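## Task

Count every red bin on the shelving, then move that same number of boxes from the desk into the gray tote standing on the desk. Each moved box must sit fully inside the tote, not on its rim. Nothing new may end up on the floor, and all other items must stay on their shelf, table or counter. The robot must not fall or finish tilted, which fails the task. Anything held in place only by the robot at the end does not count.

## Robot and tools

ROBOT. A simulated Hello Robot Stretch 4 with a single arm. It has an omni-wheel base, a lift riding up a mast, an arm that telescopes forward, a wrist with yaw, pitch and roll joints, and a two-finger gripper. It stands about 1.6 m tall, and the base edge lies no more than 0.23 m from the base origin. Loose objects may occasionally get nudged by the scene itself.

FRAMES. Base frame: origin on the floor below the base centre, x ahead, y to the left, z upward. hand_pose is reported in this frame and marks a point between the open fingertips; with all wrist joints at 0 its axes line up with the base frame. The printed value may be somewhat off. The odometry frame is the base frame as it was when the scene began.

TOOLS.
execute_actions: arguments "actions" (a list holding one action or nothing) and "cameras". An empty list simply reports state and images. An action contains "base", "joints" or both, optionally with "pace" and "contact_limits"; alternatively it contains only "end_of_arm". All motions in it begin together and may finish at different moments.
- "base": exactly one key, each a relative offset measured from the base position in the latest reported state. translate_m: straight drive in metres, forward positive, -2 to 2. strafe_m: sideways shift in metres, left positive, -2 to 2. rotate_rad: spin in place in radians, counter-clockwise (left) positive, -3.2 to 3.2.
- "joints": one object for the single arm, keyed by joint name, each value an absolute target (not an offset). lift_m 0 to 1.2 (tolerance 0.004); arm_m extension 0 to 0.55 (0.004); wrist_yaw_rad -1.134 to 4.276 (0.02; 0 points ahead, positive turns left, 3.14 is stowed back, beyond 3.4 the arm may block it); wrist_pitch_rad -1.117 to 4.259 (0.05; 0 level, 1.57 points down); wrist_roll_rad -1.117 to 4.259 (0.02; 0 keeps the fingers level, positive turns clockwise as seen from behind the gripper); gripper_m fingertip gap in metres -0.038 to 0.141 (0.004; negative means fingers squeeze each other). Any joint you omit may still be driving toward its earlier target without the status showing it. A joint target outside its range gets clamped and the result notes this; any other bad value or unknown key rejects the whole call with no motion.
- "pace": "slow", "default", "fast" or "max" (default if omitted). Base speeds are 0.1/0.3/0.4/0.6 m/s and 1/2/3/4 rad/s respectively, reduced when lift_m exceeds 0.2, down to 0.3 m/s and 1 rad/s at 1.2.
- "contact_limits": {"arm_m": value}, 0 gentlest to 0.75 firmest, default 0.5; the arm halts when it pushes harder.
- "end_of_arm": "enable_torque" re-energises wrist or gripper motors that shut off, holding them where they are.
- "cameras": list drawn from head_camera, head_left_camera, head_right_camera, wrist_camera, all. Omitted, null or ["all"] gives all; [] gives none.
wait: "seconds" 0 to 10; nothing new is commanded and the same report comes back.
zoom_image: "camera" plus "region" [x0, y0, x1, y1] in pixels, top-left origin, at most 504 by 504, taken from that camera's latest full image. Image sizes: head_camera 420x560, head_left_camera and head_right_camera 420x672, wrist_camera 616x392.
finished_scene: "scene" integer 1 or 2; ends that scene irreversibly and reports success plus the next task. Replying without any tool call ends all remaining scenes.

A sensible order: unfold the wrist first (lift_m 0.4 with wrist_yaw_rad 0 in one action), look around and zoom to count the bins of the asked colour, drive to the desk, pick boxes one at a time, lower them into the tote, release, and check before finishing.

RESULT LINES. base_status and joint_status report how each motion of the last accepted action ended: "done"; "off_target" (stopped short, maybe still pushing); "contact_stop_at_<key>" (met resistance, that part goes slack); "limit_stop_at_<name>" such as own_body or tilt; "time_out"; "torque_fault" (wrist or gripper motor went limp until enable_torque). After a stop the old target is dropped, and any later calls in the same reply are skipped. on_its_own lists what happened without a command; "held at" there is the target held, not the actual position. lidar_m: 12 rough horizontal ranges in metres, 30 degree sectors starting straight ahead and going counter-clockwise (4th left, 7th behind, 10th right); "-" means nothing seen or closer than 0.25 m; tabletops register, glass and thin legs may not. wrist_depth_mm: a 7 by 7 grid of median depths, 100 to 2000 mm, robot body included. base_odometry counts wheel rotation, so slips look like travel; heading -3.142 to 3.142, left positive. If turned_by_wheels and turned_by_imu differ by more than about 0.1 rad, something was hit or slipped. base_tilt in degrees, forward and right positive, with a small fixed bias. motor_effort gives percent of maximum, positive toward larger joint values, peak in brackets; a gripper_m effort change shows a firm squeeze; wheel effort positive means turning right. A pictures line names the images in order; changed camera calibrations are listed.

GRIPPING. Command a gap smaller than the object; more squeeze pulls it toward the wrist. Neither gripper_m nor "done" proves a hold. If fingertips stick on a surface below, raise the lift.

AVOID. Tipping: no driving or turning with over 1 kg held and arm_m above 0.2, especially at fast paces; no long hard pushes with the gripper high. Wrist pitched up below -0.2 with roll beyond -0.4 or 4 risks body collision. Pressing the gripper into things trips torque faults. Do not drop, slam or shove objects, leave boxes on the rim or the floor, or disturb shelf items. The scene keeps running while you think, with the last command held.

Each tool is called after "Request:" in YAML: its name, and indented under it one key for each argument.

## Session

Request:
execute_actions:
  actions: []

Scene clock: 0.00 s.
base_odometry: x=+0.000 y=+0.000 heading=+0.000 (m, m, rad; odometry frame)
turned_by_wheels: +0.000 (rad since the last result)
turned_by_imu: +0.000 (rad since the last result)
base_tilt: forward=+0.6 right=+0.3 (deg)
lidar_m: 0.85 0.63 0.60 0.65 0.92 2.99 1.19 0.92 1.52 1.75 1.32 1.28
base_status: not commanded
joint_positions: lift_m=+0.138 arm_m=-0.002 wrist_yaw_rad=+3.054 wrist_pitch_rad=+0.012 wrist_roll_rad=+0.012 gripper_m=+0.057
joint_status: not commanded
motor_effort: lift_m=+20 arm_m=-1 wrist_yaw_rad=+0 wrist_pitch_rad=-7 wrist_roll_rad=+0 gripper_m=+1 wheel_0=+0 wheel_1=+0 wheel_2=-1 (%)
hand_pose: x=-0.1112 y=+0.1124 z=+0.3129 quat_wxyz=(+0.044, -0.006, +0.006, +0.999) (m; base frame)
wrist_depth_mm: 123 139 - - - - - / 108 140 - - - - - / 115 141 - - - - - / 138 204 - - - - - / 1661 1921 1983 1983 - - - / 1078 1118 196 1118 198 1138 1118 / 768 723 778 110 778 741 788
pictures: head_camera, head_left_camera, head_right_camera, wrist_camera
camera_calibration (this result's frames):
wrist_camera: T_world_to_cam=[[0.123429, 0.992327, -0.00729574, -0.104453], [0.0327051, -0.0114157, -0.9994, 0.373968], [-0.991814, 0.123117, -0.0338632, 0.120285], [0, 0, 0, 1]] pos_world=[0.119962, 0.0931112, 0.377055]
Images, in order (width x height): head_camera 420x560, head_left_camera 420x672, head_right_camera 420x672, wrist_camera 616x392.

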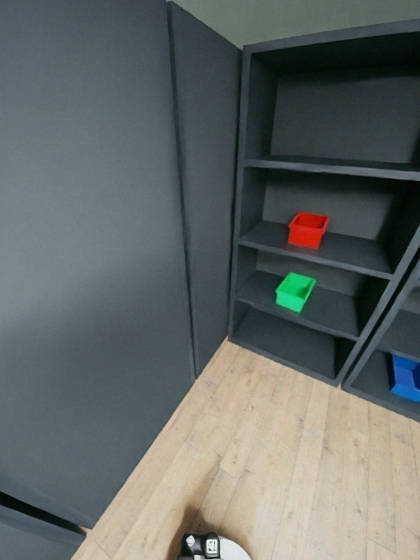

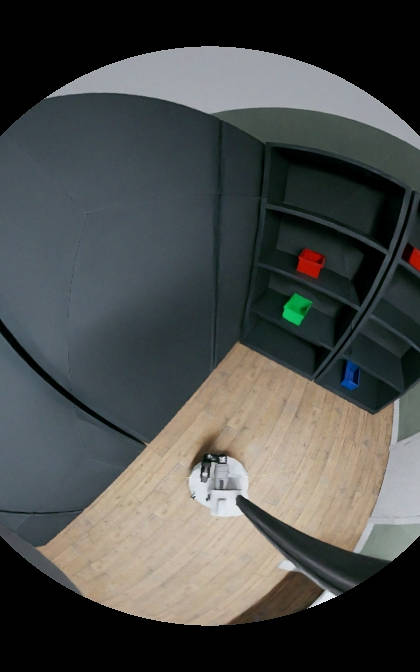

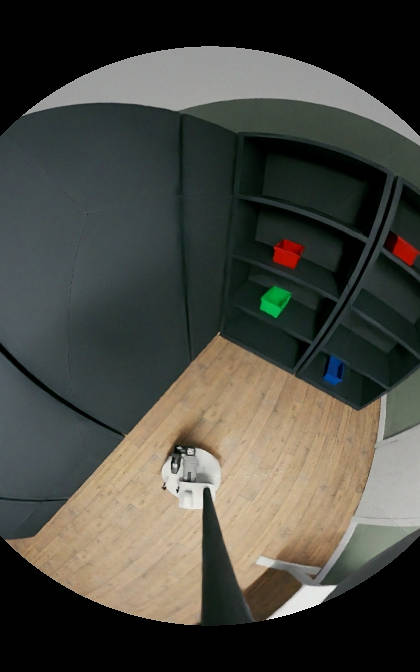

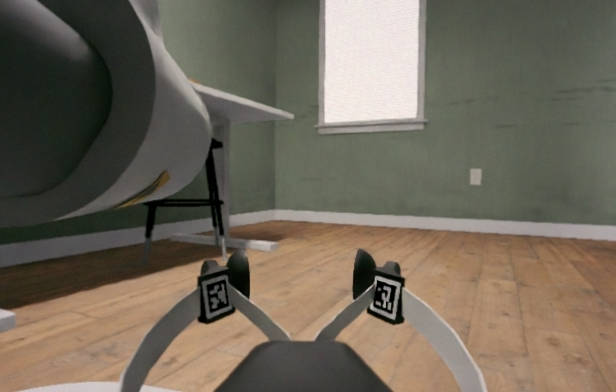

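Request:
zoom_image:
  camera: "head_right_camera"
  region: [200, 110, 420, 430]

Region (200, 110, 420, 430) of head_right_camera's 420x672 image, scaled by 1.575, with more detail than that image has; it fills the left 346 columns of this view, and the rest is white.

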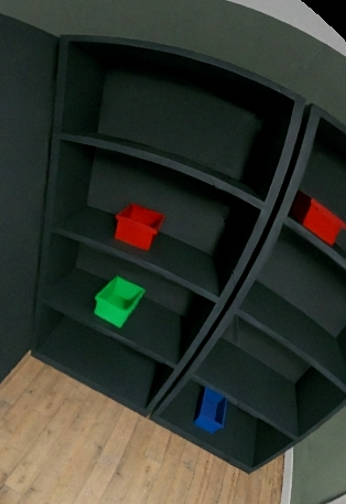

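Request:
execute_actions:
  actions:
    - {"base":{"rotate_rad":0.965},"pace":"max"}
  cameras: ["head_left_camera"]

Request:
execute_actions:
  actions:
    - {"base":{"strafe_m":2.0},"pace":"max"}
  cameras: ["head_left_camera"]

Scene clock: 3.20 s.
base_odometry: x=+0.000 y=+0.000 heading=+0.965 (m, m, rad; odometry frame)
turned_by_wheels: +0.965 (rad since the last result)
turned_by_imu: +0.950 (rad since the last result)
base_tilt: forward=+0.6 right=+0.4 (deg)
lidar_m: 0.60 0.62 0.85 2.99 1.31 0.92 1.03 1.69 1.35 1.28 0.93 0.64
base_status: done
joint_positions: lift_m=+0.138 arm_m=-0.002 wrist_yaw_rad=+3.054 wrist_pitch_rad=+0.012 wrist_roll_rad=+0.012 gripper_m=+0.057
joint_status: not commanded
motor_effort: lift_m=+20(20) arm_m=+0(1) wrist_yaw_rad=+0(0) wrist_pitch_rad=-9(8) wrist_roll_rad=+1(0) gripper_m=+0(3) wheel_0=+0(9) wheel_1=+1(11) wheel_2=+0(11) (%)
hand_pose: x=-0.1112 y=+0.1124 z=+0.3129 quat_wxyz=(+0.044, -0.006, +0.006, +0.999) (m; base frame)
wrist_depth_mm: 123 139 1756 1863 1863 1921 - / 108 140 1756 1756 1308 1281 1255 / 115 141 1756 1756 1863 1983 1983 / 138 206 1756 1808 1863 1983 - / 1618 1661 1661 1808 1863 1863 - / 1078 1098 196 1160 199 1118 1160 / 759 732 778 110 768 732 798
pictures: head_left_camera
Images, in order (width x height): head_left_camera 420x672.

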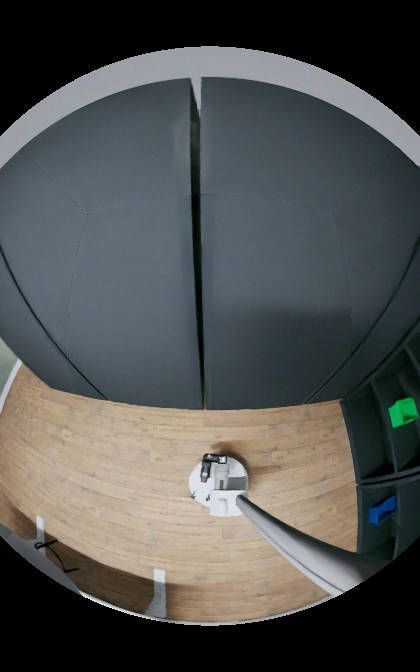

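Scene clock: 7.93 s.
base_odometry: x=-1.644 y=+1.139 heading=+0.965 (m, m, rad; odometry frame)
turned_by_wheels: +0.000 (rad since the last result)
turned_by_imu: +0.002 (rad since the last result)
base_tilt: forward=+0.6 right=+0.3 (deg)
lidar_m: 0.54 1.49 1.07 1.00 1.03 1.35 0.94 0.95 1.34 2.50 0.82 0.57
base_status: done
joint_positions: lift_m=+0.138 arm_m=-0.002 wrist_yaw_rad=+3.054 wrist_pitch_rad=+0.012 wrist_roll_rad=+0.012 gripper_m=+0.057
joint_status: not commanded
motor_effort: lift_m=+20(20) arm_m=-1(1) wrist_yaw_rad=+0(0) wrist_pitch_rad=-9(9) wrist_roll_rad=+0(0) gripper_m=-3(0) wheel_0=+3(15) wheel_1=-1(14) wheel_2=+0(0) (%)
hand_pose: x=-0.1112 y=+0.1124 z=+0.3129 quat_wxyz=(+0.044, -0.006, +0.006, +0.999) (m; base frame)
wrist_depth_mm: 123 139 1756 1863 1921 1537 1098 / 108 140 1756 1863 1983 1537 1160 / 115 141 1863 1921 1921 1537 1160 / 138 205 1863 1921 1921 1499 1138 / 1661 1499 1756 1921 1921 1537 1182 / 1118 1098 196 1098 198 1118 1060 / 759 715 768 110 778 750 788
pictures: head_left_camera
Images, in order (width x height): head_left_camera 420x672.

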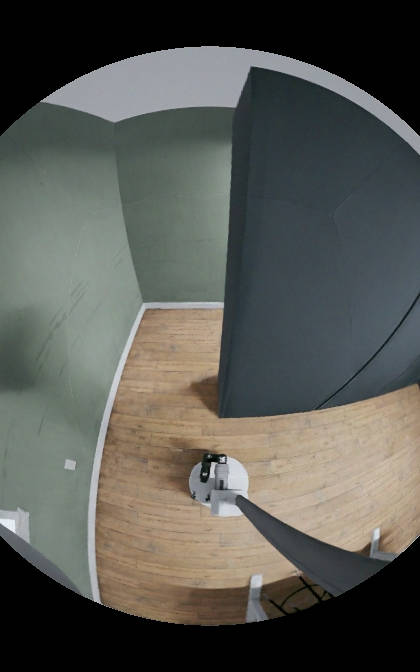

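Request:
execute_actions:
  actions:
    - {"base":{"strafe_m":0.53},"pace":"max"}
  cameras: ["head_camera"]

Request:
execute_actions:
  actions:
    - {"base":{"translate_m":1.55},"pace":"max"}
  cameras: ["head_right_camera"]

Scene clock: 10.53 s.
base_odometry: x=-2.080 y=+1.441 heading=+0.965 (m, m, rad; odometry frame)
turned_by_wheels: +0.000 (rad since the last result)
turned_by_imu: +0.001 (rad since the last result)
base_tilt: forward=+0.6 right=+0.3 (deg)
lidar_m: 1.99 0.75 0.51 0.46 0.49 0.63 1.76 1.20 1.35 2.39 0.80 0.74
base_status: done
joint_positions: lift_m=+0.138 arm_m=-0.002 wrist_yaw_rad=+3.054 wrist_pitch_rad=+0.012 wrist_roll_rad=+0.012 gripper_m=+0.057
joint_status: not commanded
motor_effort: lift_m=+20(20) arm_m=-1(1) wrist_yaw_rad=+0(0) wrist_pitch_rad=-7(8) wrist_roll_rad=+1(1) gripper_m=-1(2) wheel_0=+2(15) wheel_1=-1(15) wheel_2=+0(0) (%)
hand_pose: x=-0.1112 y=+0.1124 z=+0.3129 quat_wxyz=(+0.044, -0.006, +0.006, +0.999) (m; base frame)
wrist_depth_mm: 122 139 1808 1921 1025 668 512 / 108 140 1863 1921 1098 668 508 / 115 141 1808 1863 1060 668 508 / 138 205 1921 1863 1098 683 508 / 1756 1808 1808 1808 931 676 508 / 1078 1098 196 1160 198 668 504 / 768 732 778 110 778 591 508
pictures: head_camera
Images, in order (width x height): head_camera 420x560.

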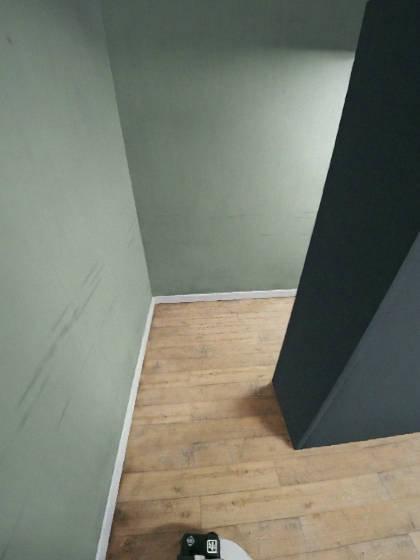

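Scene clock: 14.60 s.
base_odometry: x=-1.198 y=+2.715 heading=+0.965 (m, m, rad; odometry frame)
turned_by_wheels: +0.000 (rad since the last result)
turned_by_imu: +0.004 (rad since the last result)
base_tilt: forward=+0.6 right=+0.3 (deg)
lidar_m: 0.44 0.45 0.56 0.53 0.56 0.73 1.93 0.71 0.77 1.98 0.68 0.45
base_status: done
joint_positions: lift_m=+0.138 arm_m=-0.002 wrist_yaw_rad=+3.054 wrist_pitch_rad=+0.012 wrist_roll_rad=+0.012 gripper_m=+0.057
joint_status: not commanded
motor_effort: lift_m=+20(21) arm_m=-1(1) wrist_yaw_rad=+0(0) wrist_pitch_rad=-9(9) wrist_roll_rad=-1(0) gripper_m=+0(3) wheel_0=+1(10) wheel_1=-1(8) wheel_2=+3(17) (%)
hand_pose: x=-0.1112 y=+0.1124 z=+0.3129 quat_wxyz=(+0.044, -0.006, +0.006, +0.999) (m; base frame)
wrist_depth_mm: 123 139 - - 1205 768 580 / 109 140 - - 1229 759 564 / 115 141 - - 1205 759 564 / 138 205 - - 1205 768 574 / 1499 1921 1983 1921 1042 768 559 / 1008 1098 196 1138 198 750 569 / 759 723 778 110 778 661 559
pictures: head_right_camera
Images, in order (width x height): head_right_camera 420x672.

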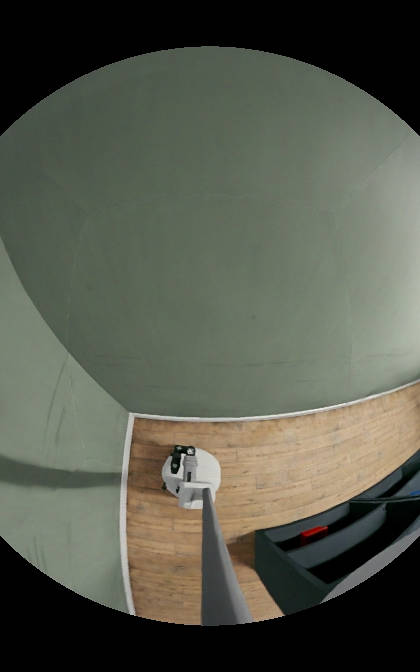

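Request:
execute_actions:
  actions:
    - {"base":{"strafe_m":-1.38},"pace":"max"}
  cameras: ["wrist_camera"]

Request:
execute_actions:
  actions:
    - {"base":{"strafe_m":-0.88},"pace":"max"}
  cameras: ["wrist_camera"]

Request:
execute_actions:
  actions:
    - {"base":{"strafe_m":-0.88},"pace":"max"}
  cameras: ["wrist_camera"]

Scene clock: 18.83 s.
base_odometry: x=-0.063 y=+1.930 heading=+0.965 (m, m, rad; odometry frame)
turned_by_wheels: +0.000 (rad since the last result)
turned_by_imu: -0.004 (rad since the last result)
base_tilt: forward=+0.6 right=+0.4 (deg)
lidar_m: 0.49 0.50 0.70 1.73 0.76 0.52 0.48 0.52 0.70 1.79 0.72 0.53
base_status: done
joint_positions: lift_m=+0.138 arm_m=-0.002 wrist_yaw_rad=+3.054 wrist_pitch_rad=+0.012 wrist_roll_rad=+0.012 gripper_m=+0.057
joint_status: not commanded
motor_effort: lift_m=+20(20) arm_m=-1(1) wrist_yaw_rad=+0(0) wrist_pitch_rad=-7(7) wrist_roll_rad=+0(0) gripper_m=-1(0) wheel_0=-2(14) wheel_1=+2(15) wheel_2=+0(3) (%)
hand_pose: x=-0.1112 y=+0.1124 z=+0.3129 quat_wxyz=(+0.044, -0.006, +0.006, +0.999) (m; base frame)
wrist_depth_mm: 123 139 991 1118 1118 1160 946 / 108 140 615 691 691 1182 878 / 115 141 842 1098 1098 1160 917 / 138 205 991 1118 1138 1182 946 / 1008 1042 621 1118 1060 1160 931 / 878 741 196 891 199 842 878 / 603 603 627 110 683 699 723
pictures: wrist_camera
camera_calibration (this result's frames):
wrist_camera: T_world_to_cam=[[0.123429, 0.992327, -0.00729612, -0.104453], [0.032705, -0.0114161, -0.9994, 0.373968], [-0.991814, 0.123116, -0.0338631, 0.120289], [0, 0, 0, 1]] pos_world=[0.119966, 0.0931112, 0.377055]
Images, in order (width x height): wrist_camera 616x392.

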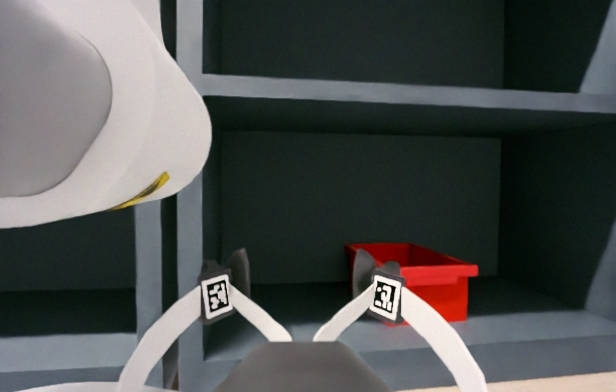

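Scene clock: 21.70 s.
base_odometry: x=+0.661 y=+1.429 heading=+0.965 (m, m, rad; odometry frame)
turned_by_wheels: +0.000 (rad since the last result)
turned_by_imu: -0.002 (rad since the last result)
base_tilt: forward=+0.6 right=+0.4 (deg)
lidar_m: 0.52 0.53 0.73 1.84 0.70 0.49 0.46 0.47 0.65 1.64 0.78 0.57
base_status: done
joint_positions: lift_m=+0.138 arm_m=-0.002 wrist_yaw_rad=+3.054 wrist_pitch_rad=+0.012 wrist_roll_rad=+0.012 gripper_m=+0.057
joint_status: not commanded
motor_effort: lift_m=+20(20) arm_m=-1(1) wrist_yaw_rad=+0(0) wrist_pitch_rad=-8(9) wrist_roll_rad=+0(0) gripper_m=-4(1) wheel_0=-2(13) wheel_1=+1(13) wheel_2=+0(0) (%)
hand_pose: x=-0.1112 y=+0.1124 z=+0.3129 quat_wxyz=(+0.044, -0.006, +0.006, +0.999) (m; base frame)
wrist_depth_mm: 123 139 1042 1060 1098 1025 854 / 108 140 585 699 683 676 788 / 115 141 831 1042 1118 1060 854 / 138 206 1042 1078 1138 1138 854 / 976 574 1042 1060 1118 1138 866 / 842 569 196 904 198 904 831 / 603 569 615 110 647 668 707
pictures: wrist_camera
camera_calibration (this result's frames):
wrist_camera: T_world_to_cam=[[0.123429, 0.992327, -0.00729595, -0.104453], [0.032705, -0.0114159, -0.9994, 0.373968], [-0.991814, 0.123116, -0.0338631, 0.120289], [0, 0, 0, 1]] pos_world=[0.119966, 0.0931112, 0.377055]
Images, in order (width x height): wrist_camera 616x392.

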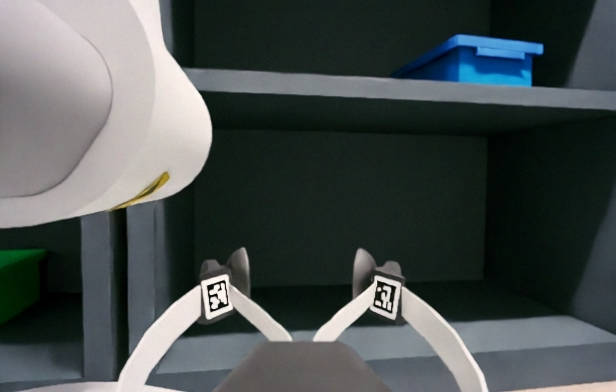

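Scene clock: 24.57 s.
base_odometry: x=+1.384 y=+0.928 heading=+0.965 (m, m, rad; odometry frame)
turned_by_wheels: +0.000 (rad since the last result)
turned_by_imu: -0.003 (rad since the last result)
base_tilt: forward=+0.6 right=+0.2 (deg)
lidar_m: 0.55 0.58 0.78 1.93 0.64 0.45 0.42 0.45 0.61 1.09 0.84 0.60
base_status: done
joint_positions: lift_m=+0.138 arm_m=-0.002 wrist_yaw_rad=+3.054 wrist_pitch_rad=+0.012 wrist_roll_rad=+0.012 gripper_m=+0.057
joint_status: not commanded
motor_effort: lift_m=+20(20) arm_m=-1(1) wrist_yaw_rad=+0(0) wrist_pitch_rad=-9(8) wrist_roll_rad=-1(1) gripper_m=-5(5) wheel_0=-1(14) wheel_1=+2(16) wheel_2=+0(0) (%)
hand_pose: x=-0.1112 y=+0.1124 z=+0.3129 quat_wxyz=(+0.044, -0.006, +0.006, +0.999) (m; base frame)
wrist_depth_mm: 123 139 960 1008 1042 1060 778 / 108 140 554 609 683 676 661 / 115 141 842 1025 1060 960 778 / 138 205 991 1042 1078 1060 778 / 525 683 1008 1042 1008 1025 768 / 539 621 196 878 198 917 768 / 539 544 621 110 621 640 661
pictures: wrist_camera
camera_calibration (this result's frames):
wrist_camera: T_world_to_cam=[[0.123429, 0.992327, -0.00729603, -0.104453], [0.0327051, -0.011416, -0.9994, 0.373968], [-0.991814, 0.123116, -0.0338632, 0.120289], [0, 0, 0, 1]] pos_world=[0.119966, 0.0931112, 0.377055]
Images, in order (width x height): wrist_camera 616x392.

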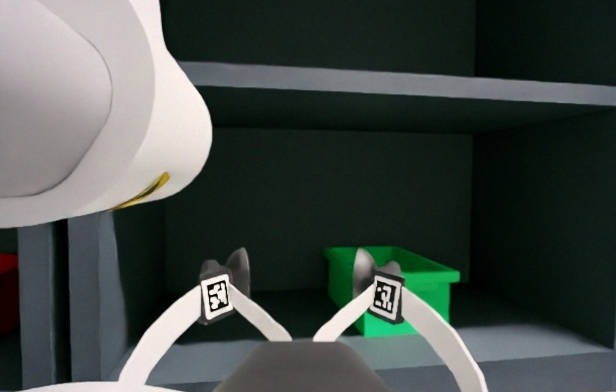

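Request:
execute_actions:
  actions:
    - {"base":{"rotate_rad":0.75},"pace":"max"}
  cameras: ["wrist_camera"]

Request:
execute_actions:
  actions:
    - {"base":{"rotate_rad":2.44},"pace":"max"}
  cameras: ["head_camera","head_left_camera","head_right_camera"]

Scene clock: 26.13 s.
base_odometry: x=+1.384 y=+0.928 heading=+1.716 (m, m, rad; odometry frame)
turned_by_wheels: +0.750 (rad since the last result)
turned_by_imu: +0.738 (rad since the last result)
base_tilt: forward=+0.6 right=+0.3 (deg)
lidar_m: 0.63 1.01 1.03 0.53 0.43 0.43 0.49 0.78 1.08 0.68 0.56 0.55
base_status: done
joint_positions: lift_m=+0.138 arm_m=-0.002 wrist_yaw_rad=+3.054 wrist_pitch_rad=+0.012 wrist_roll_rad=+0.012 gripper_m=+0.057
joint_status: not commanded
motor_effort: lift_m=+20(20) arm_m=-1(1) wrist_yaw_rad=+0(0) wrist_pitch_rad=-8(8) wrist_roll_rad=+0(0) gripper_m=+0(0) wheel_0=+1(10) wheel_1=+2(10) wheel_2=+2(11) (%)
hand_pose: x=-0.1112 y=+0.1124 z=+0.3129 quat_wxyz=(+0.044, -0.006, +0.006, +0.999) (m; base frame)
wrist_depth_mm: 122 139 1308 569 647 809 404 / 108 140 699 574 525 517 517 / 115 141 831 580 707 820 768 / 138 205 1255 585 723 866 768 / 1078 1255 1255 585 732 854 768 / 1008 904 196 569 198 820 768 / 768 723 699 110 615 585 621
pictures: wrist_camera
camera_calibration (this result's frames):
wrist_camera: T_world_to_cam=[[0.123429, 0.992327, -0.00729629, -0.104453], [0.032705, -0.0114163, -0.9994, 0.373968], [-0.991814, 0.123116, -0.0338631, 0.120291], [0, 0, 0, 1]] pos_world=[0.119969, 0.0931112, 0.377055]
Images, in order (width x height): wrist_camera 616x392.

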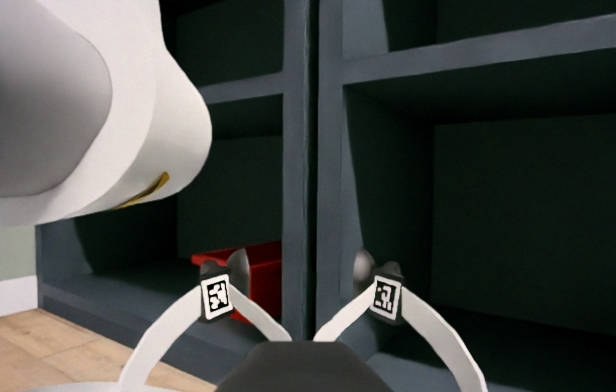

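Scene clock: 27.97 s.
base_odometry: x=+1.384 y=+0.928 heading=-2.127 (m, m, rad; odometry frame)
turned_by_wheels: +2.440 (rad since the last result)
turned_by_imu: +2.401 (rad since the last result)
base_tilt: forward=+0.6 right=+0.3 (deg)
lidar_m: 0.43 0.46 0.62 1.09 0.81 0.60 0.56 0.58 0.80 1.77 0.64 0.46
base_status: done
joint_positions: lift_m=+0.138 arm_m=-0.002 wrist_yaw_rad=+3.054 wrist_pitch_rad=+0.012 wrist_roll_rad=+0.012 gripper_m=+0.057
joint_status: not commanded
motor_effort: lift_m=+20(20) arm_m=-1(1) wrist_yaw_rad=+1(0) wrist_pitch_rad=-10(6) wrist_roll_rad=+1(1) gripper_m=-1(1) wheel_0=+1(12) wheel_1=+2(8) wheel_2=+1(12) (%)
hand_pose: x=-0.1112 y=+0.1124 z=+0.3129 quat_wxyz=(+0.044, -0.006, +0.006, +0.999) (m; base frame)
wrist_depth_mm: 123 139 676 683 707 732 759 / 108 140 676 683 723 741 741 / 115 141 676 699 715 732 759 / 138 205 676 707 715 741 759 / 647 668 691 707 723 750 768 / 654 668 196 707 198 750 778 / 647 654 683 110 715 732 750
pictures: head_camera, head_left_camera, head_right_camera
Images, in order (width x height): head_camera 420x560, head_left_camera 420x672, head_right_camera 420x672.

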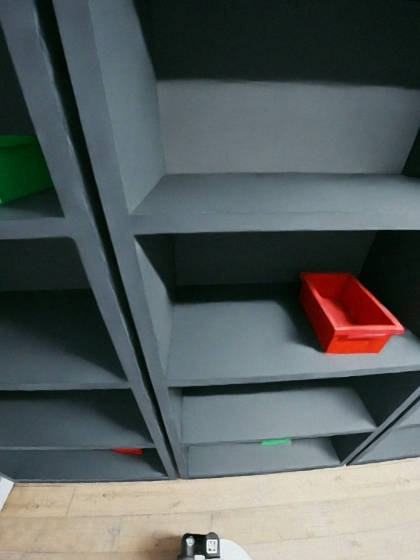

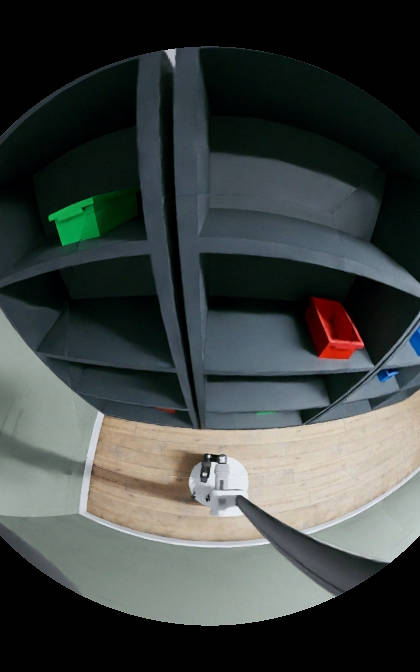

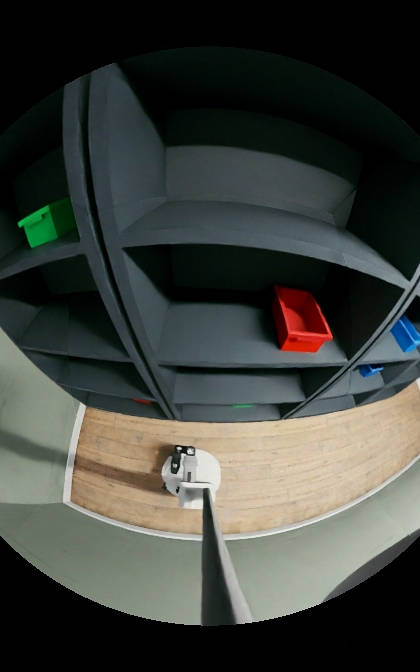

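Request:
execute_actions:
  actions:
    - {"base":{"strafe_m":-1.7},"pace":"max"}
  cameras: ["head_camera","head_left_camera","head_right_camera"]

Scene clock: 32.50 s.
base_odometry: x=-0.060 y=+1.826 heading=-2.127 (m, m, rad; odometry frame)
turned_by_wheels: +0.000 (rad since the last result)
turned_by_imu: -0.001 (rad since the last result)
base_tilt: forward=+0.6 right=+0.2 (deg)
lidar_m: 0.43 0.47 0.65 1.73 0.80 0.56 0.55 0.57 0.78 1.97 0.65 0.48
base_status: done
joint_positions: lift_m=+0.138 arm_m=-0.002 wrist_yaw_rad=+3.054 wrist_pitch_rad=+0.012 wrist_roll_rad=+0.012 gripper_m=+0.057
joint_status: not commanded
motor_effort: lift_m=+20(20) arm_m=-1(1) wrist_yaw_rad=-1(0) wrist_pitch_rad=-8(8) wrist_roll_rad=+1(0) gripper_m=-2(1) wheel_0=-2(15) wheel_1=+2(16) wheel_2=+0(0) (%)
hand_pose: x=-0.1112 y=+0.1124 z=+0.3129 quat_wxyz=(+0.044, -0.006, +0.006, +0.999) (m; base frame)
wrist_depth_mm: 123 139 654 676 691 715 732 / 108 140 654 676 691 715 732 / 115 141 661 683 699 741 741 / 138 206 668 691 707 741 750 / 634 640 661 699 707 741 750 / 640 647 196 699 200 741 759 / 627 640 668 110 707 732 750
pictures: head_camera, head_left_camera, head_right_camera
Images, in order (width x height): head_camera 420x560, head_left_camera 420x672, head_right_camera 420x672.

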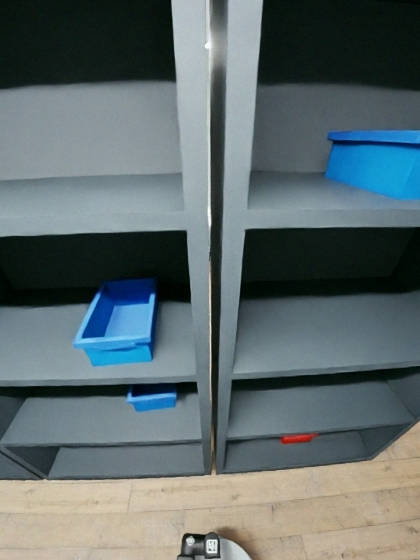

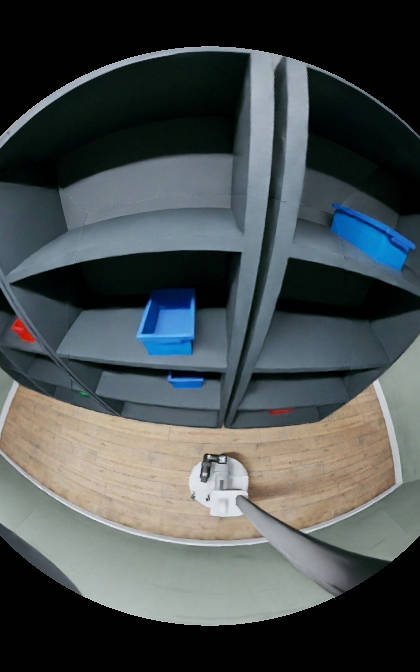

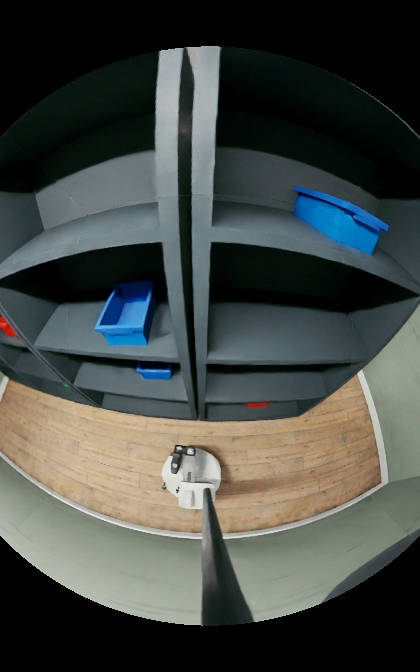

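Request:
execute_actions:
  actions:
    - {"base":{"strafe_m":-1.44},"pace":"max"}
  cameras: ["head_camera"]

Scene clock: 36.63 s.
base_odometry: x=-1.282 y=+2.586 heading=-2.127 (m, m, rad; odometry frame)
turned_by_wheels: +0.000 (rad since the last result)
turned_by_imu: -0.001 (rad since the last result)
base_tilt: forward=+0.6 right=+0.3 (deg)
lidar_m: 1.99 0.70 0.67 1.77 0.78 0.53 0.52 0.54 0.56 0.53 0.56 0.77
base_status: done
joint_positions: lift_m=+0.138 arm_m=-0.002 wrist_yaw_rad=+3.054 wrist_pitch_rad=+0.012 wrist_roll_rad=+0.012 gripper_m=+0.057
joint_status: not commanded
motor_effort: lift_m=+20(21) arm_m=-1(1) wrist_yaw_rad=+0(0) wrist_pitch_rad=-8(7) wrist_roll_rad=+0(0) gripper_m=-4(4) wheel_0=+0(15) wheel_1=+1(13) wheel_2=+0(0) (%)
hand_pose: x=-0.1112 y=+0.1124 z=+0.3129 quat_wxyz=(+0.044, -0.006, +0.006, +0.999) (m; base frame)
wrist_depth_mm: 123 139 640 661 683 699 741 / 108 140 647 661 699 715 723 / 115 141 654 661 683 707 732 / 138 205 654 676 691 707 741 / 615 640 654 676 691 723 750 / 621 640 195 683 199 732 750 / 627 627 647 110 691 707 732
pictures: head_camera
Images, in order (width x height): head_camera 420x560.

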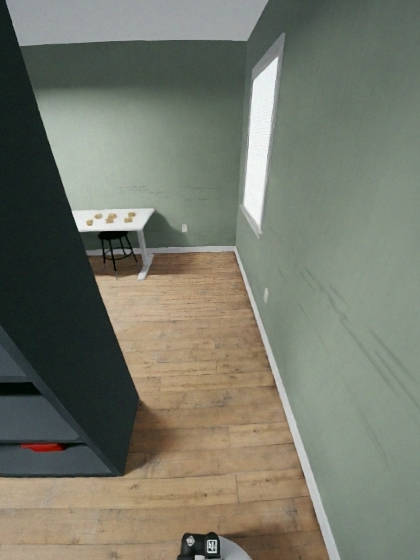

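Request:
execute_actions:
  actions:
    - {"base":{"translate_m":2.0},"joints":{"lift_m":1.1,"wrist_yaw_rad":0,"gripper_m":0.14},"pace":"max"}
  cameras: ["head_camera","head_left_camera"]

Scene clock: 42.00 s.
base_odometry: x=-2.338 y=+0.888 heading=-2.127 (m, m, rad; odometry frame)
turned_by_wheels: +0.000 (rad since the last result)
turned_by_imu: +0.004 (rad since the last result)
base_tilt: forward=+0.5 right=+0.3 (deg)
lidar_m: 1.21 0.94 0.78 1.65 1.51 1.17 2.17 0.76 0.54 0.47 0.51 0.70
base_status: done
joint_positions: lift_m=+1.100 arm_m=-0.002 wrist_yaw_rad=+0.000 wrist_pitch_rad=+0.012 wrist_roll_rad=+0.012 gripper_m=+0.140
joint_status: all done
motor_effort: lift_m=+23(27) arm_m=-1(1) wrist_yaw_rad=-1(8) wrist_pitch_rad=-9(10) wrist_roll_rad=+0(1) gripper_m=+0(6) wheel_0=+0(9) wheel_1=-1(7) wheel_2=+3(18) (%)
hand_pose: x=+0.4570 y=-0.0873 z=+1.2746 quat_wxyz=(+1.000, +0.006, +0.006, +0.000) (m; base frame)
wrist_depth_mm: 960 976 976 976 976 904 634 / 960 991 991 991 1008 917 640 / 960 976 991 1008 1025 917 621 / 991 991 1008 1008 1008 904 634 / 976 991 1025 1008 1025 831 627 / 991 214 1025 1025 1008 750 615 / 1025 1008 1025 110 1042 831 609
pictures: head_camera, head_left_camera
Images, in order (width x height): head_camera 420x560, head_left_camera 420x672.

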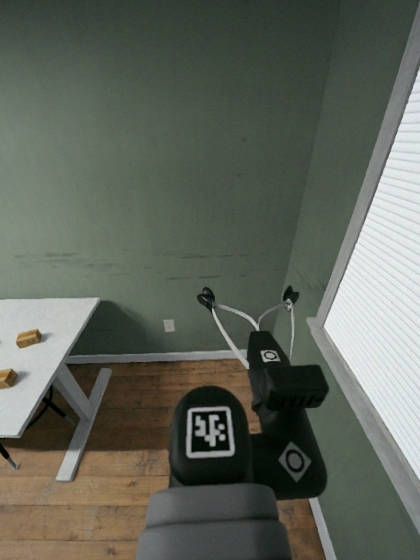

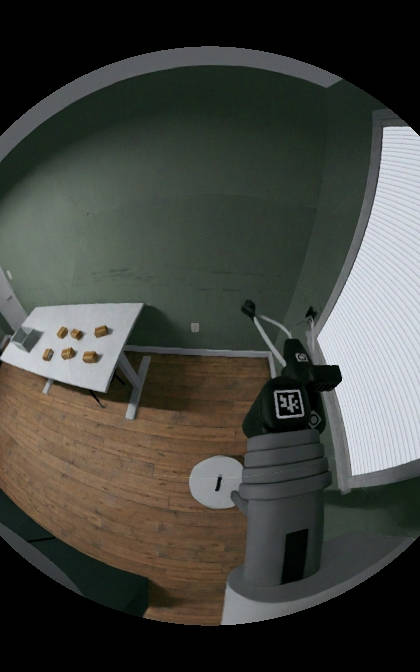

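Request:
execute_actions:
  actions:
    - {"base":{"translate_m":0.12},"joints":{"wrist_pitch_rad":1.57,"lift_m":1.15},"pace":"max"}
  cameras: []

Request:
execute_actions:
  actions:
    - {"base":{"strafe_m":1.25},"joints":{"arm_m":0.38},"pace":"max"}
  cameras: ["head_camera","wrist_camera","head_left_camera"]

Scene clock: 44.73 s.
base_odometry: x=-2.402 y=+0.786 heading=-2.127 (m, m, rad; odometry frame)
turned_by_wheels: +0.000 (rad since the last result)
turned_by_imu: +0.000 (rad since the last result)
base_tilt: forward=+0.5 right=+0.4 (deg)
lidar_m: 1.10 0.95 0.71 1.19 1.67 1.28 2.20 0.77 0.51 0.48 0.51 0.70
base_status: done
joint_positions: lift_m=+1.150 arm_m=-0.002 wrist_yaw_rad=+0.000 wrist_pitch_rad=+1.570 wrist_roll_rad=+0.012 gripper_m=+0.140
joint_status: all done
motor_effort: lift_m=+24(26) arm_m=-1(1) wrist_yaw_rad=+0(1) wrist_pitch_rad=-1(2) wrist_roll_rad=+0(0) gripper_m=+2(1) wheel_0=+0(6) wheel_1=+1(6) wheel_2=-2(10) (%)
hand_pose: x=+0.1689 y=-0.0874 z=+1.0394 quat_wxyz=(+0.708, +0.004, +0.707, -0.004) (m; base frame)
wrist_depth_mm: 1229 1229 1255 1229 1229 917 647 / 1255 1255 1308 1229 1281 931 634 / 1255 1255 1281 1255 1255 946 647 / 1255 1281 1255 1229 1281 931 634 / 1229 1255 1042 1060 1255 866 647 / 1255 211 1042 1060 1255 759 654 / 1255 1281 1281 110 1255 891 640
pictures: none
No camera images: the call's "cameras" was empty. Leave "cameras" out to get every camera's image.

Scene clock: 50.03 s.
base_odometry: x=-1.340 y=+0.126 heading=-2.127 (m, m, rad; odometry frame)
turned_by_wheels: +0.000 (rad since the last result)
turned_by_imu: +0.000 (rad since the last result)
base_tilt: forward=+0.7 right=+0.3 (deg)
lidar_m: 0.29 0.31 0.43 2.52 1.71 1.24 1.17 1.23 1.85 1.73 0.41 0.31
base_status: done
joint_positions: lift_m=+1.150 arm_m=+0.379 wrist_yaw_rad=+0.000 wrist_pitch_rad=+1.570 wrist_roll_rad=+0.012 gripper_m=+0.140
joint_status: all done
motor_effort: lift_m=+24(24) arm_m=+5(6) wrist_yaw_rad=+0(1) wrist_pitch_rad=+1(2) wrist_roll_rad=+0(1) gripper_m=+1(1) wheel_0=+1(10) wheel_1=+1(9) wheel_2=+0(1) (%)
hand_pose: x=+0.5503 y=-0.0874 z=+1.0394 quat_wxyz=(+0.707, +0.004, +0.707, -0.004) (m; base frame)
wrist_depth_mm: 525 530 535 539 539 544 544 / 535 530 530 535 549 544 544 / 535 535 492 539 544 549 544 / 535 539 539 544 549 549 554 / 539 544 549 544 549 549 554 / 539 210 500 554 496 508 559 / 539 544 554 110 549 559 559
pictures: head_camera, head_left_camera, wrist_camera
camera_calibration (this result's frames):
wrist_camera: T_world_to_cam=[[-0.00751934, -0.999329, 0.0358355, -0.129413], [-0.999744, 0.00827691, 0.021039, 0.585308], [-0.0213215, -0.0356682, -0.999136, 1.28093], [0, 0, 0, 1]] pos_world=[0.611496, -0.0884821, 1.27215]
Images, in order (width x height): head_camera 420x560, head_left_camera 420x672, wrist_camera 616x392.

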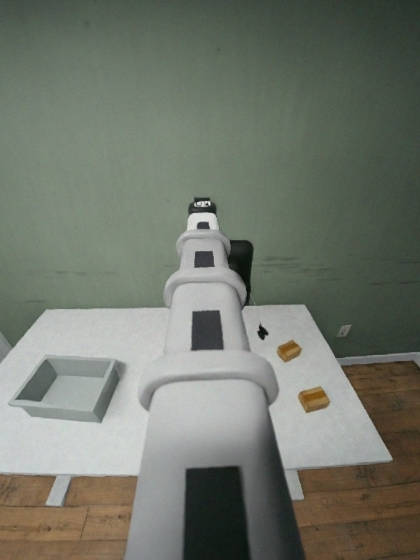

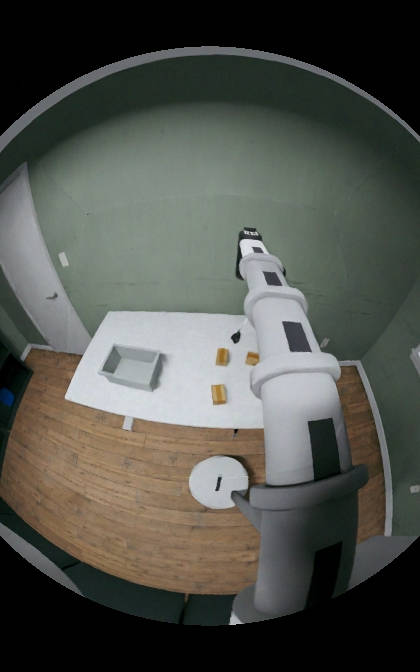

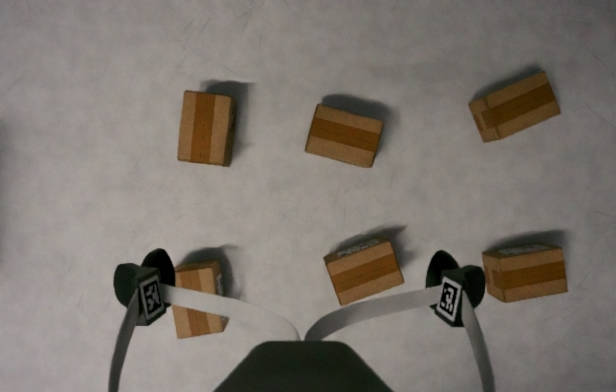

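Request:
zoom_image:
  camera: "wrist_camera"
  region: [150, 60, 430, 350]

Request:
zoom_image:
  camera: "head_camera"
  region: [0, 320, 160, 500]

Region (150, 60, 430, 350) of wrist_camera's 616x392 image, scaled by 1.738; it fills the left 487 columns of this view, and the rest is white.

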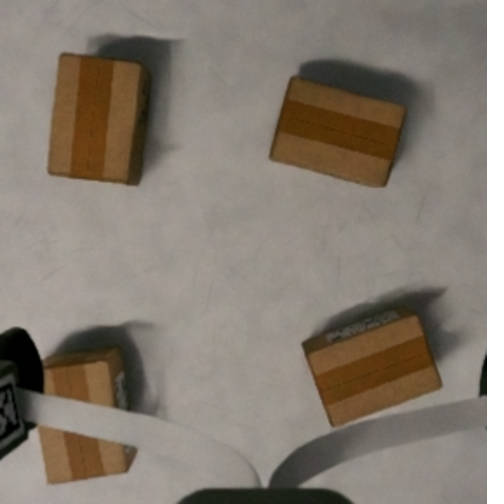

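Region (0, 320, 160, 500) of head_camera's 420x560 image, scaled by 2.800, with more detail than that image has.

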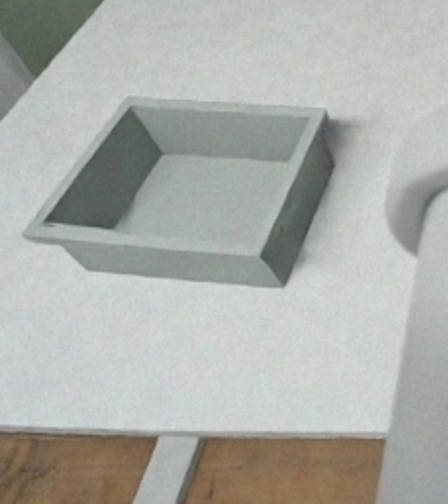

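Request:
execute_actions:
  actions:
    - {"base":{"strafe_m":0.13},"joints":{"arm_m":0.294,"wrist_roll_rad":1.43,"lift_m":0.94},"pace":"max"}
  cameras: ["wrist_camera"]

Scene clock: 53.93 s.
base_odometry: x=-1.230 y=+0.057 heading=-2.127 (m, m, rad; odometry frame)
turned_by_wheels: +0.000 (rad since the last result)
turned_by_imu: +0.000 (rad since the last result)
base_tilt: forward=+0.6 right=+0.3 (deg)
lidar_m: 0.28 0.30 0.44 2.38 1.71 1.24 1.16 1.22 1.98 1.87 0.43 0.31
base_status: done
joint_positions: lift_m=+0.940 arm_m=+0.295 wrist_yaw_rad=+0.000 wrist_pitch_rad=+1.570 wrist_roll_rad=+1.429 gripper_m=+0.140
joint_status: all done
motor_effort: lift_m=+16(20) arm_m=-5(5) wrist_yaw_rad=+1(1) wrist_pitch_rad=+0(3) wrist_roll_rad=+1(5) gripper_m=+2(3) wheel_0=+0(9) wheel_1=+0(9) wheel_2=+0(1) (%)
hand_pose: x=+0.4660 y=-0.0874 z=+0.8300 quat_wxyz=(+0.534, +0.464, +0.534, -0.463) (m; base frame)
wrist_depth_mm: 324 327 327 294 330 330 1060 / 327 325 327 330 332 329 1042 / 327 330 332 332 332 336 1060 / 279 330 332 334 336 334 1078 / 296 334 334 285 338 340 854 / 334 209 336 287 340 343 854 / 338 338 338 110 342 345 1078
pictures: wrist_camera
camera_calibration (this result's frames):
wrist_camera: T_world_to_cam=[[-0.988801, -0.145013, 0.0352542, 0.409866], [-0.144305, 0.989291, 0.0218963, 0.191842], [-0.0380519, 0.0165637, -0.999138, 1.08232], [0, 0, 0, 1]] pos_world=[0.474144, -0.148279, 1.06274]
Images, in order (width x height): wrist_camera 616x392.

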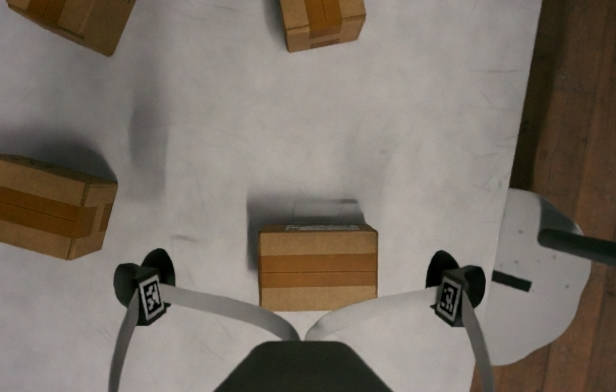

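Request:
execute_actions:
  actions:
    - {"joints":{"arm_m":0.282,"lift_m":0.866},"pace":"fast"}
  cameras: ["wrist_camera"]

Request:
execute_actions:
  actions:
    - {"joints":{"gripper_m":0.06}}
  cameras: ["wrist_camera"]

Scene clock: 55.40 s.
base_odometry: x=-1.230 y=+0.057 heading=-2.127 (m, m, rad; odometry frame)
turned_by_wheels: +0.000 (rad since the last result)
turned_by_imu: +0.000 (rad since the last result)
base_tilt: forward=+0.6 right=+0.3 (deg)
lidar_m: 0.29 0.31 0.44 2.39 1.69 1.22 1.18 1.22 1.97 1.86 0.43 0.31
base_status: not commanded
joint_positions: lift_m=+0.866 arm_m=+0.283 wrist_yaw_rad=+0.000 wrist_pitch_rad=+1.570 wrist_roll_rad=+1.430 gripper_m=+0.140
joint_status: all done
motor_effort: lift_m=+15(17) arm_m=-5(5) wrist_yaw_rad=+1(0) wrist_pitch_rad=+1(4) wrist_roll_rad=+2(2) gripper_m=-1(2) wheel_0=+0(0) wheel_1=+0(0) wheel_2=+0(0) (%)
hand_pose: x=+0.4540 y=-0.0874 z=+0.7561 quat_wxyz=(+0.534, +0.464, +0.534, -0.463) (m; base frame)
wrist_depth_mm: 252 253 255 254 256 257 258 / 255 255 255 254 257 258 621 / 256 256 257 258 260 259 976 / 257 259 260 260 260 262 1008 / 258 260 259 212 262 264 778 / 260 209 212 213 213 265 788 / 262 263 263 110 267 267 1025
pictures: wrist_camera
camera_calibration (this result's frames):
wrist_camera: T_world_to_cam=[[-0.988812, -0.144954, 0.0352127, 0.400659], [-0.144246, 0.9893, 0.0218902, 0.191709], [-0.038009, 0.016566, -0.99914, 1.00799], [0, 0, 0, 1]] pos_world=[0.462142, -0.148279, 0.988815]
Images, in order (width x height): wrist_camera 616x392.

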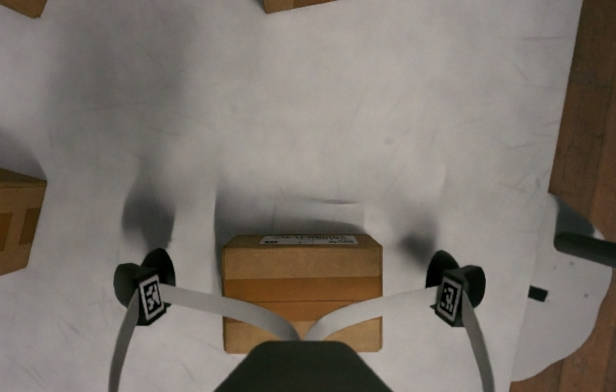

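Scene clock: 57.20 s.
base_odometry: x=-1.230 y=+0.057 heading=-2.127 (m, m, rad; odometry frame)
turned_by_wheels: +0.000 (rad since the last result)
turned_by_imu: +0.000 (rad since the last result)
base_tilt: forward=+0.6 right=+0.2 (deg)
lidar_m: 0.28 0.31 0.43 2.38 1.70 1.24 1.17 1.24 1.98 1.86 0.44 0.33
base_status: not commanded
joint_positions: lift_m=+0.866 arm_m=+0.283 wrist_yaw_rad=+0.000 wrist_pitch_rad=+1.570 wrist_roll_rad=+1.430 gripper_m=+0.060
joint_status: all done
motor_effort: lift_m=+15(15) arm_m=-5(5) wrist_yaw_rad=+1(0) wrist_pitch_rad=-2(1) wrist_roll_rad=+1(2) gripper_m=-8(9) wheel_0=+0(0) wheel_1=+0(0) wheel_2=+0(0) (%)
hand_pose: x=+0.4540 y=-0.0874 z=+0.7561 quat_wxyz=(+0.534, +0.464, +0.534, -0.463) (m; base frame)
wrist_depth_mm: 253 253 253 254 256 255 259 / 254 254 256 256 258 259 615 / 256 256 257 259 258 262 976 / 258 257 260 260 259 260 976 / 258 259 232 201 262 264 768 / 260 260 202 203 196 265 778 / 262 264 264 110 266 266 1008
pictures: wrist_camera
camera_calibration (this result's frames):
wrist_camera: T_world_to_cam=[[-0.988812, -0.144954, 0.0352128, 0.400658], [-0.144246, 0.9893, 0.0218903, 0.191709], [-0.0380091, 0.016566, -0.99914, 1.00799], [0, 0, 0, 1]] pos_world=[0.462142, -0.148279, 0.988815]
Images, in order (width x height): wrist_camera 616x392.

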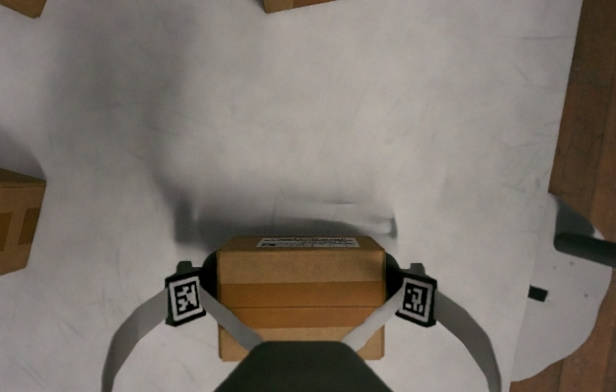

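Request:
execute_actions:
  actions:
    - {"joints":{"lift_m":1.015,"wrist_roll_rad":1.64,"arm_m":0.3615},"pace":"max"}
  cameras: []

Request:
execute_actions:
  actions:
    - {"base":{"strafe_m":0.346},"pace":"max"}
  cameras: ["wrist_camera"]

Scene clock: 58.97 s.
base_odometry: x=-1.230 y=+0.057 heading=-2.127 (m, m, rad; odometry frame)
turned_by_wheels: +0.000 (rad since the last result)
turned_by_imu: +0.000 (rad since the last result)
base_tilt: forward=+0.6 right=+0.3 (deg)
lidar_m: 0.28 0.31 0.44 2.38 1.70 1.23 1.17 1.22 1.98 1.85 0.40 0.31
base_status: not commanded
joint_positions: lift_m=+1.015 arm_m=+0.361 wrist_yaw_rad=+0.000 wrist_pitch_rad=+1.570 wrist_roll_rad=+1.639 gripper_m=+0.060
joint_status: all done
motor_effort: lift_m=+24(27) arm_m=+5(6) wrist_yaw_rad=+0(1) wrist_pitch_rad=-1(4) wrist_roll_rad=+2(4) gripper_m=-10(12) wheel_0=+0(1) wheel_1=+0(0) wheel_2=+0(0) (%)
hand_pose: x=+0.5318 y=-0.0874 z=+0.9044 quat_wxyz=(+0.483, +0.517, +0.482, -0.517) (m; base frame)
wrist_depth_mm: 397 351 399 351 402 402 1098 / 402 349 404 402 404 407 1160 / 402 402 404 404 404 410 1138 / 402 404 407 407 410 410 917 / 407 355 232 202 410 413 917 / 407 410 202 204 197 415 1160 / 410 413 413 110 415 415 1182
pictures: none
No camera images: the call's "cameras" was empty. Leave "cameras" out to get every camera's image.

Scene clock: 61.27 s.
base_odometry: x=-0.936 y=-0.126 heading=-2.127 (m, m, rad; odometry frame)
turned_by_wheels: +0.000 (rad since the last result)
turned_by_imu: +0.000 (rad since the last result)
base_tilt: forward=+0.6 right=+0.3 (deg)
lidar_m: 0.28 0.31 0.44 2.04 1.68 1.22 1.18 1.22 1.70 2.21 0.45 0.30
base_status: done
joint_positions: lift_m=+1.015 arm_m=+0.361 wrist_yaw_rad=+0.000 wrist_pitch_rad=+1.570 wrist_roll_rad=+1.639 gripper_m=+0.060
joint_status: not commanded
motor_effort: lift_m=+24(24) arm_m=+5(5) wrist_yaw_rad=+0(0) wrist_pitch_rad=-1(0) wrist_roll_rad=+2(2) gripper_m=-11(13) wheel_0=+0(10) wheel_1=-1(11) wheel_2=+0(1) (%)
hand_pose: x=+0.5318 y=-0.0874 z=+0.9044 quat_wxyz=(+0.483, +0.517, +0.482, -0.517) (m; base frame)
wrist_depth_mm: 394 399 402 399 399 402 1118 / 399 399 399 404 407 404 1138 / 402 399 402 404 407 410 1160 / 404 402 407 407 410 410 917 / 407 407 232 202 290 415 931 / 410 410 202 204 197 413 1160 / 413 415 294 110 297 418 1160
pictures: wrist_camera
camera_calibration (this result's frames):
wrist_camera: T_world_to_cam=[[-0.997324, 0.0641717, 0.0350323, 0.495317], [0.0649663, 0.997644, 0.0220351, 0.0890321], [-0.0335357, 0.024252, -0.999143, 1.15735], [0, 0, 0, 1]] pos_world=[0.52702, -0.148676, 1.13705]
Images, in order (width x height): wrist_camera 616x392.

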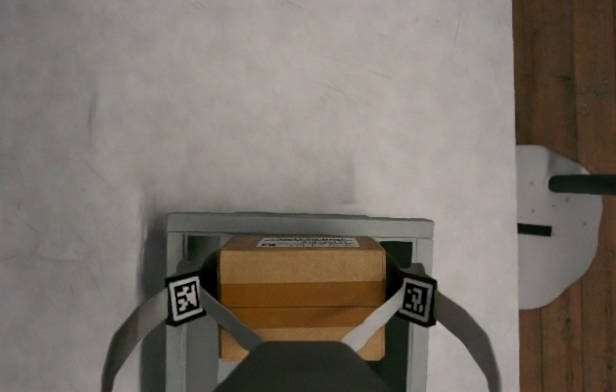

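Request:
execute_actions:
  actions:
    - {"base":{"strafe_m":0.019},"joints":{"wrist_roll_rad":1.67,"arm_m":0.365},"pace":"max"}
  cameras: ["wrist_camera"]

Scene clock: 62.63 s.
base_odometry: x=-0.920 y=-0.136 heading=-2.127 (m, m, rad; odometry frame)
turned_by_wheels: +0.000 (rad since the last result)
turned_by_imu: +0.000 (rad since the last result)
base_tilt: forward=+0.6 right=+0.3 (deg)
lidar_m: 0.28 0.31 0.44 2.02 1.68 1.21 1.18 1.24 1.68 2.22 0.44 0.31
base_status: done
joint_positions: lift_m=+1.015 arm_m=+0.364 wrist_yaw_rad=+0.000 wrist_pitch_rad=+1.570 wrist_roll_rad=+1.669 gripper_m=+0.060
joint_status: all done
motor_effort: lift_m=+24(24) arm_m=+5(7) wrist_yaw_rad=+0(0) wrist_pitch_rad=-1(2) wrist_roll_rad=+2(3) gripper_m=-11(13) wheel_0=-1(10) wheel_1=+1(8) wheel_2=+0(0) (%)
hand_pose: x=+0.5352 y=-0.0874 z=+0.9044 quat_wxyz=(+0.475, +0.524, +0.475, -0.524) (m; base frame)
wrist_depth_mm: 397 397 399 402 399 404 1118 / 397 404 402 404 404 407 1138 / 402 404 404 404 407 410 1138 / 407 404 397 407 347 410 904 / 407 410 233 202 290 413 946 / 413 410 203 203 198 415 1160 / 410 415 291 110 306 421 1160
pictures: wrist_camera
camera_calibration (this result's frames):
wrist_camera: T_world_to_cam=[[-0.994948, 0.0940743, 0.0350489, 0.500121], [0.0948794, 0.995244, 0.022058, 0.0725646], [-0.0328072, 0.0252719, -0.999142, 1.15717], [0, 0, 0, 1]] pos_world=[0.528673, -0.148512, 1.13705]
Images, in order (width x height): wrist_camera 616x392.

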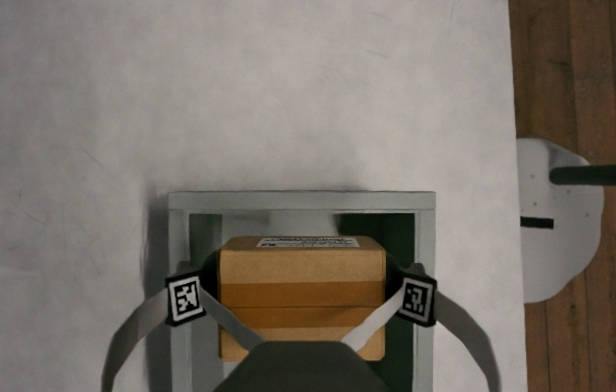

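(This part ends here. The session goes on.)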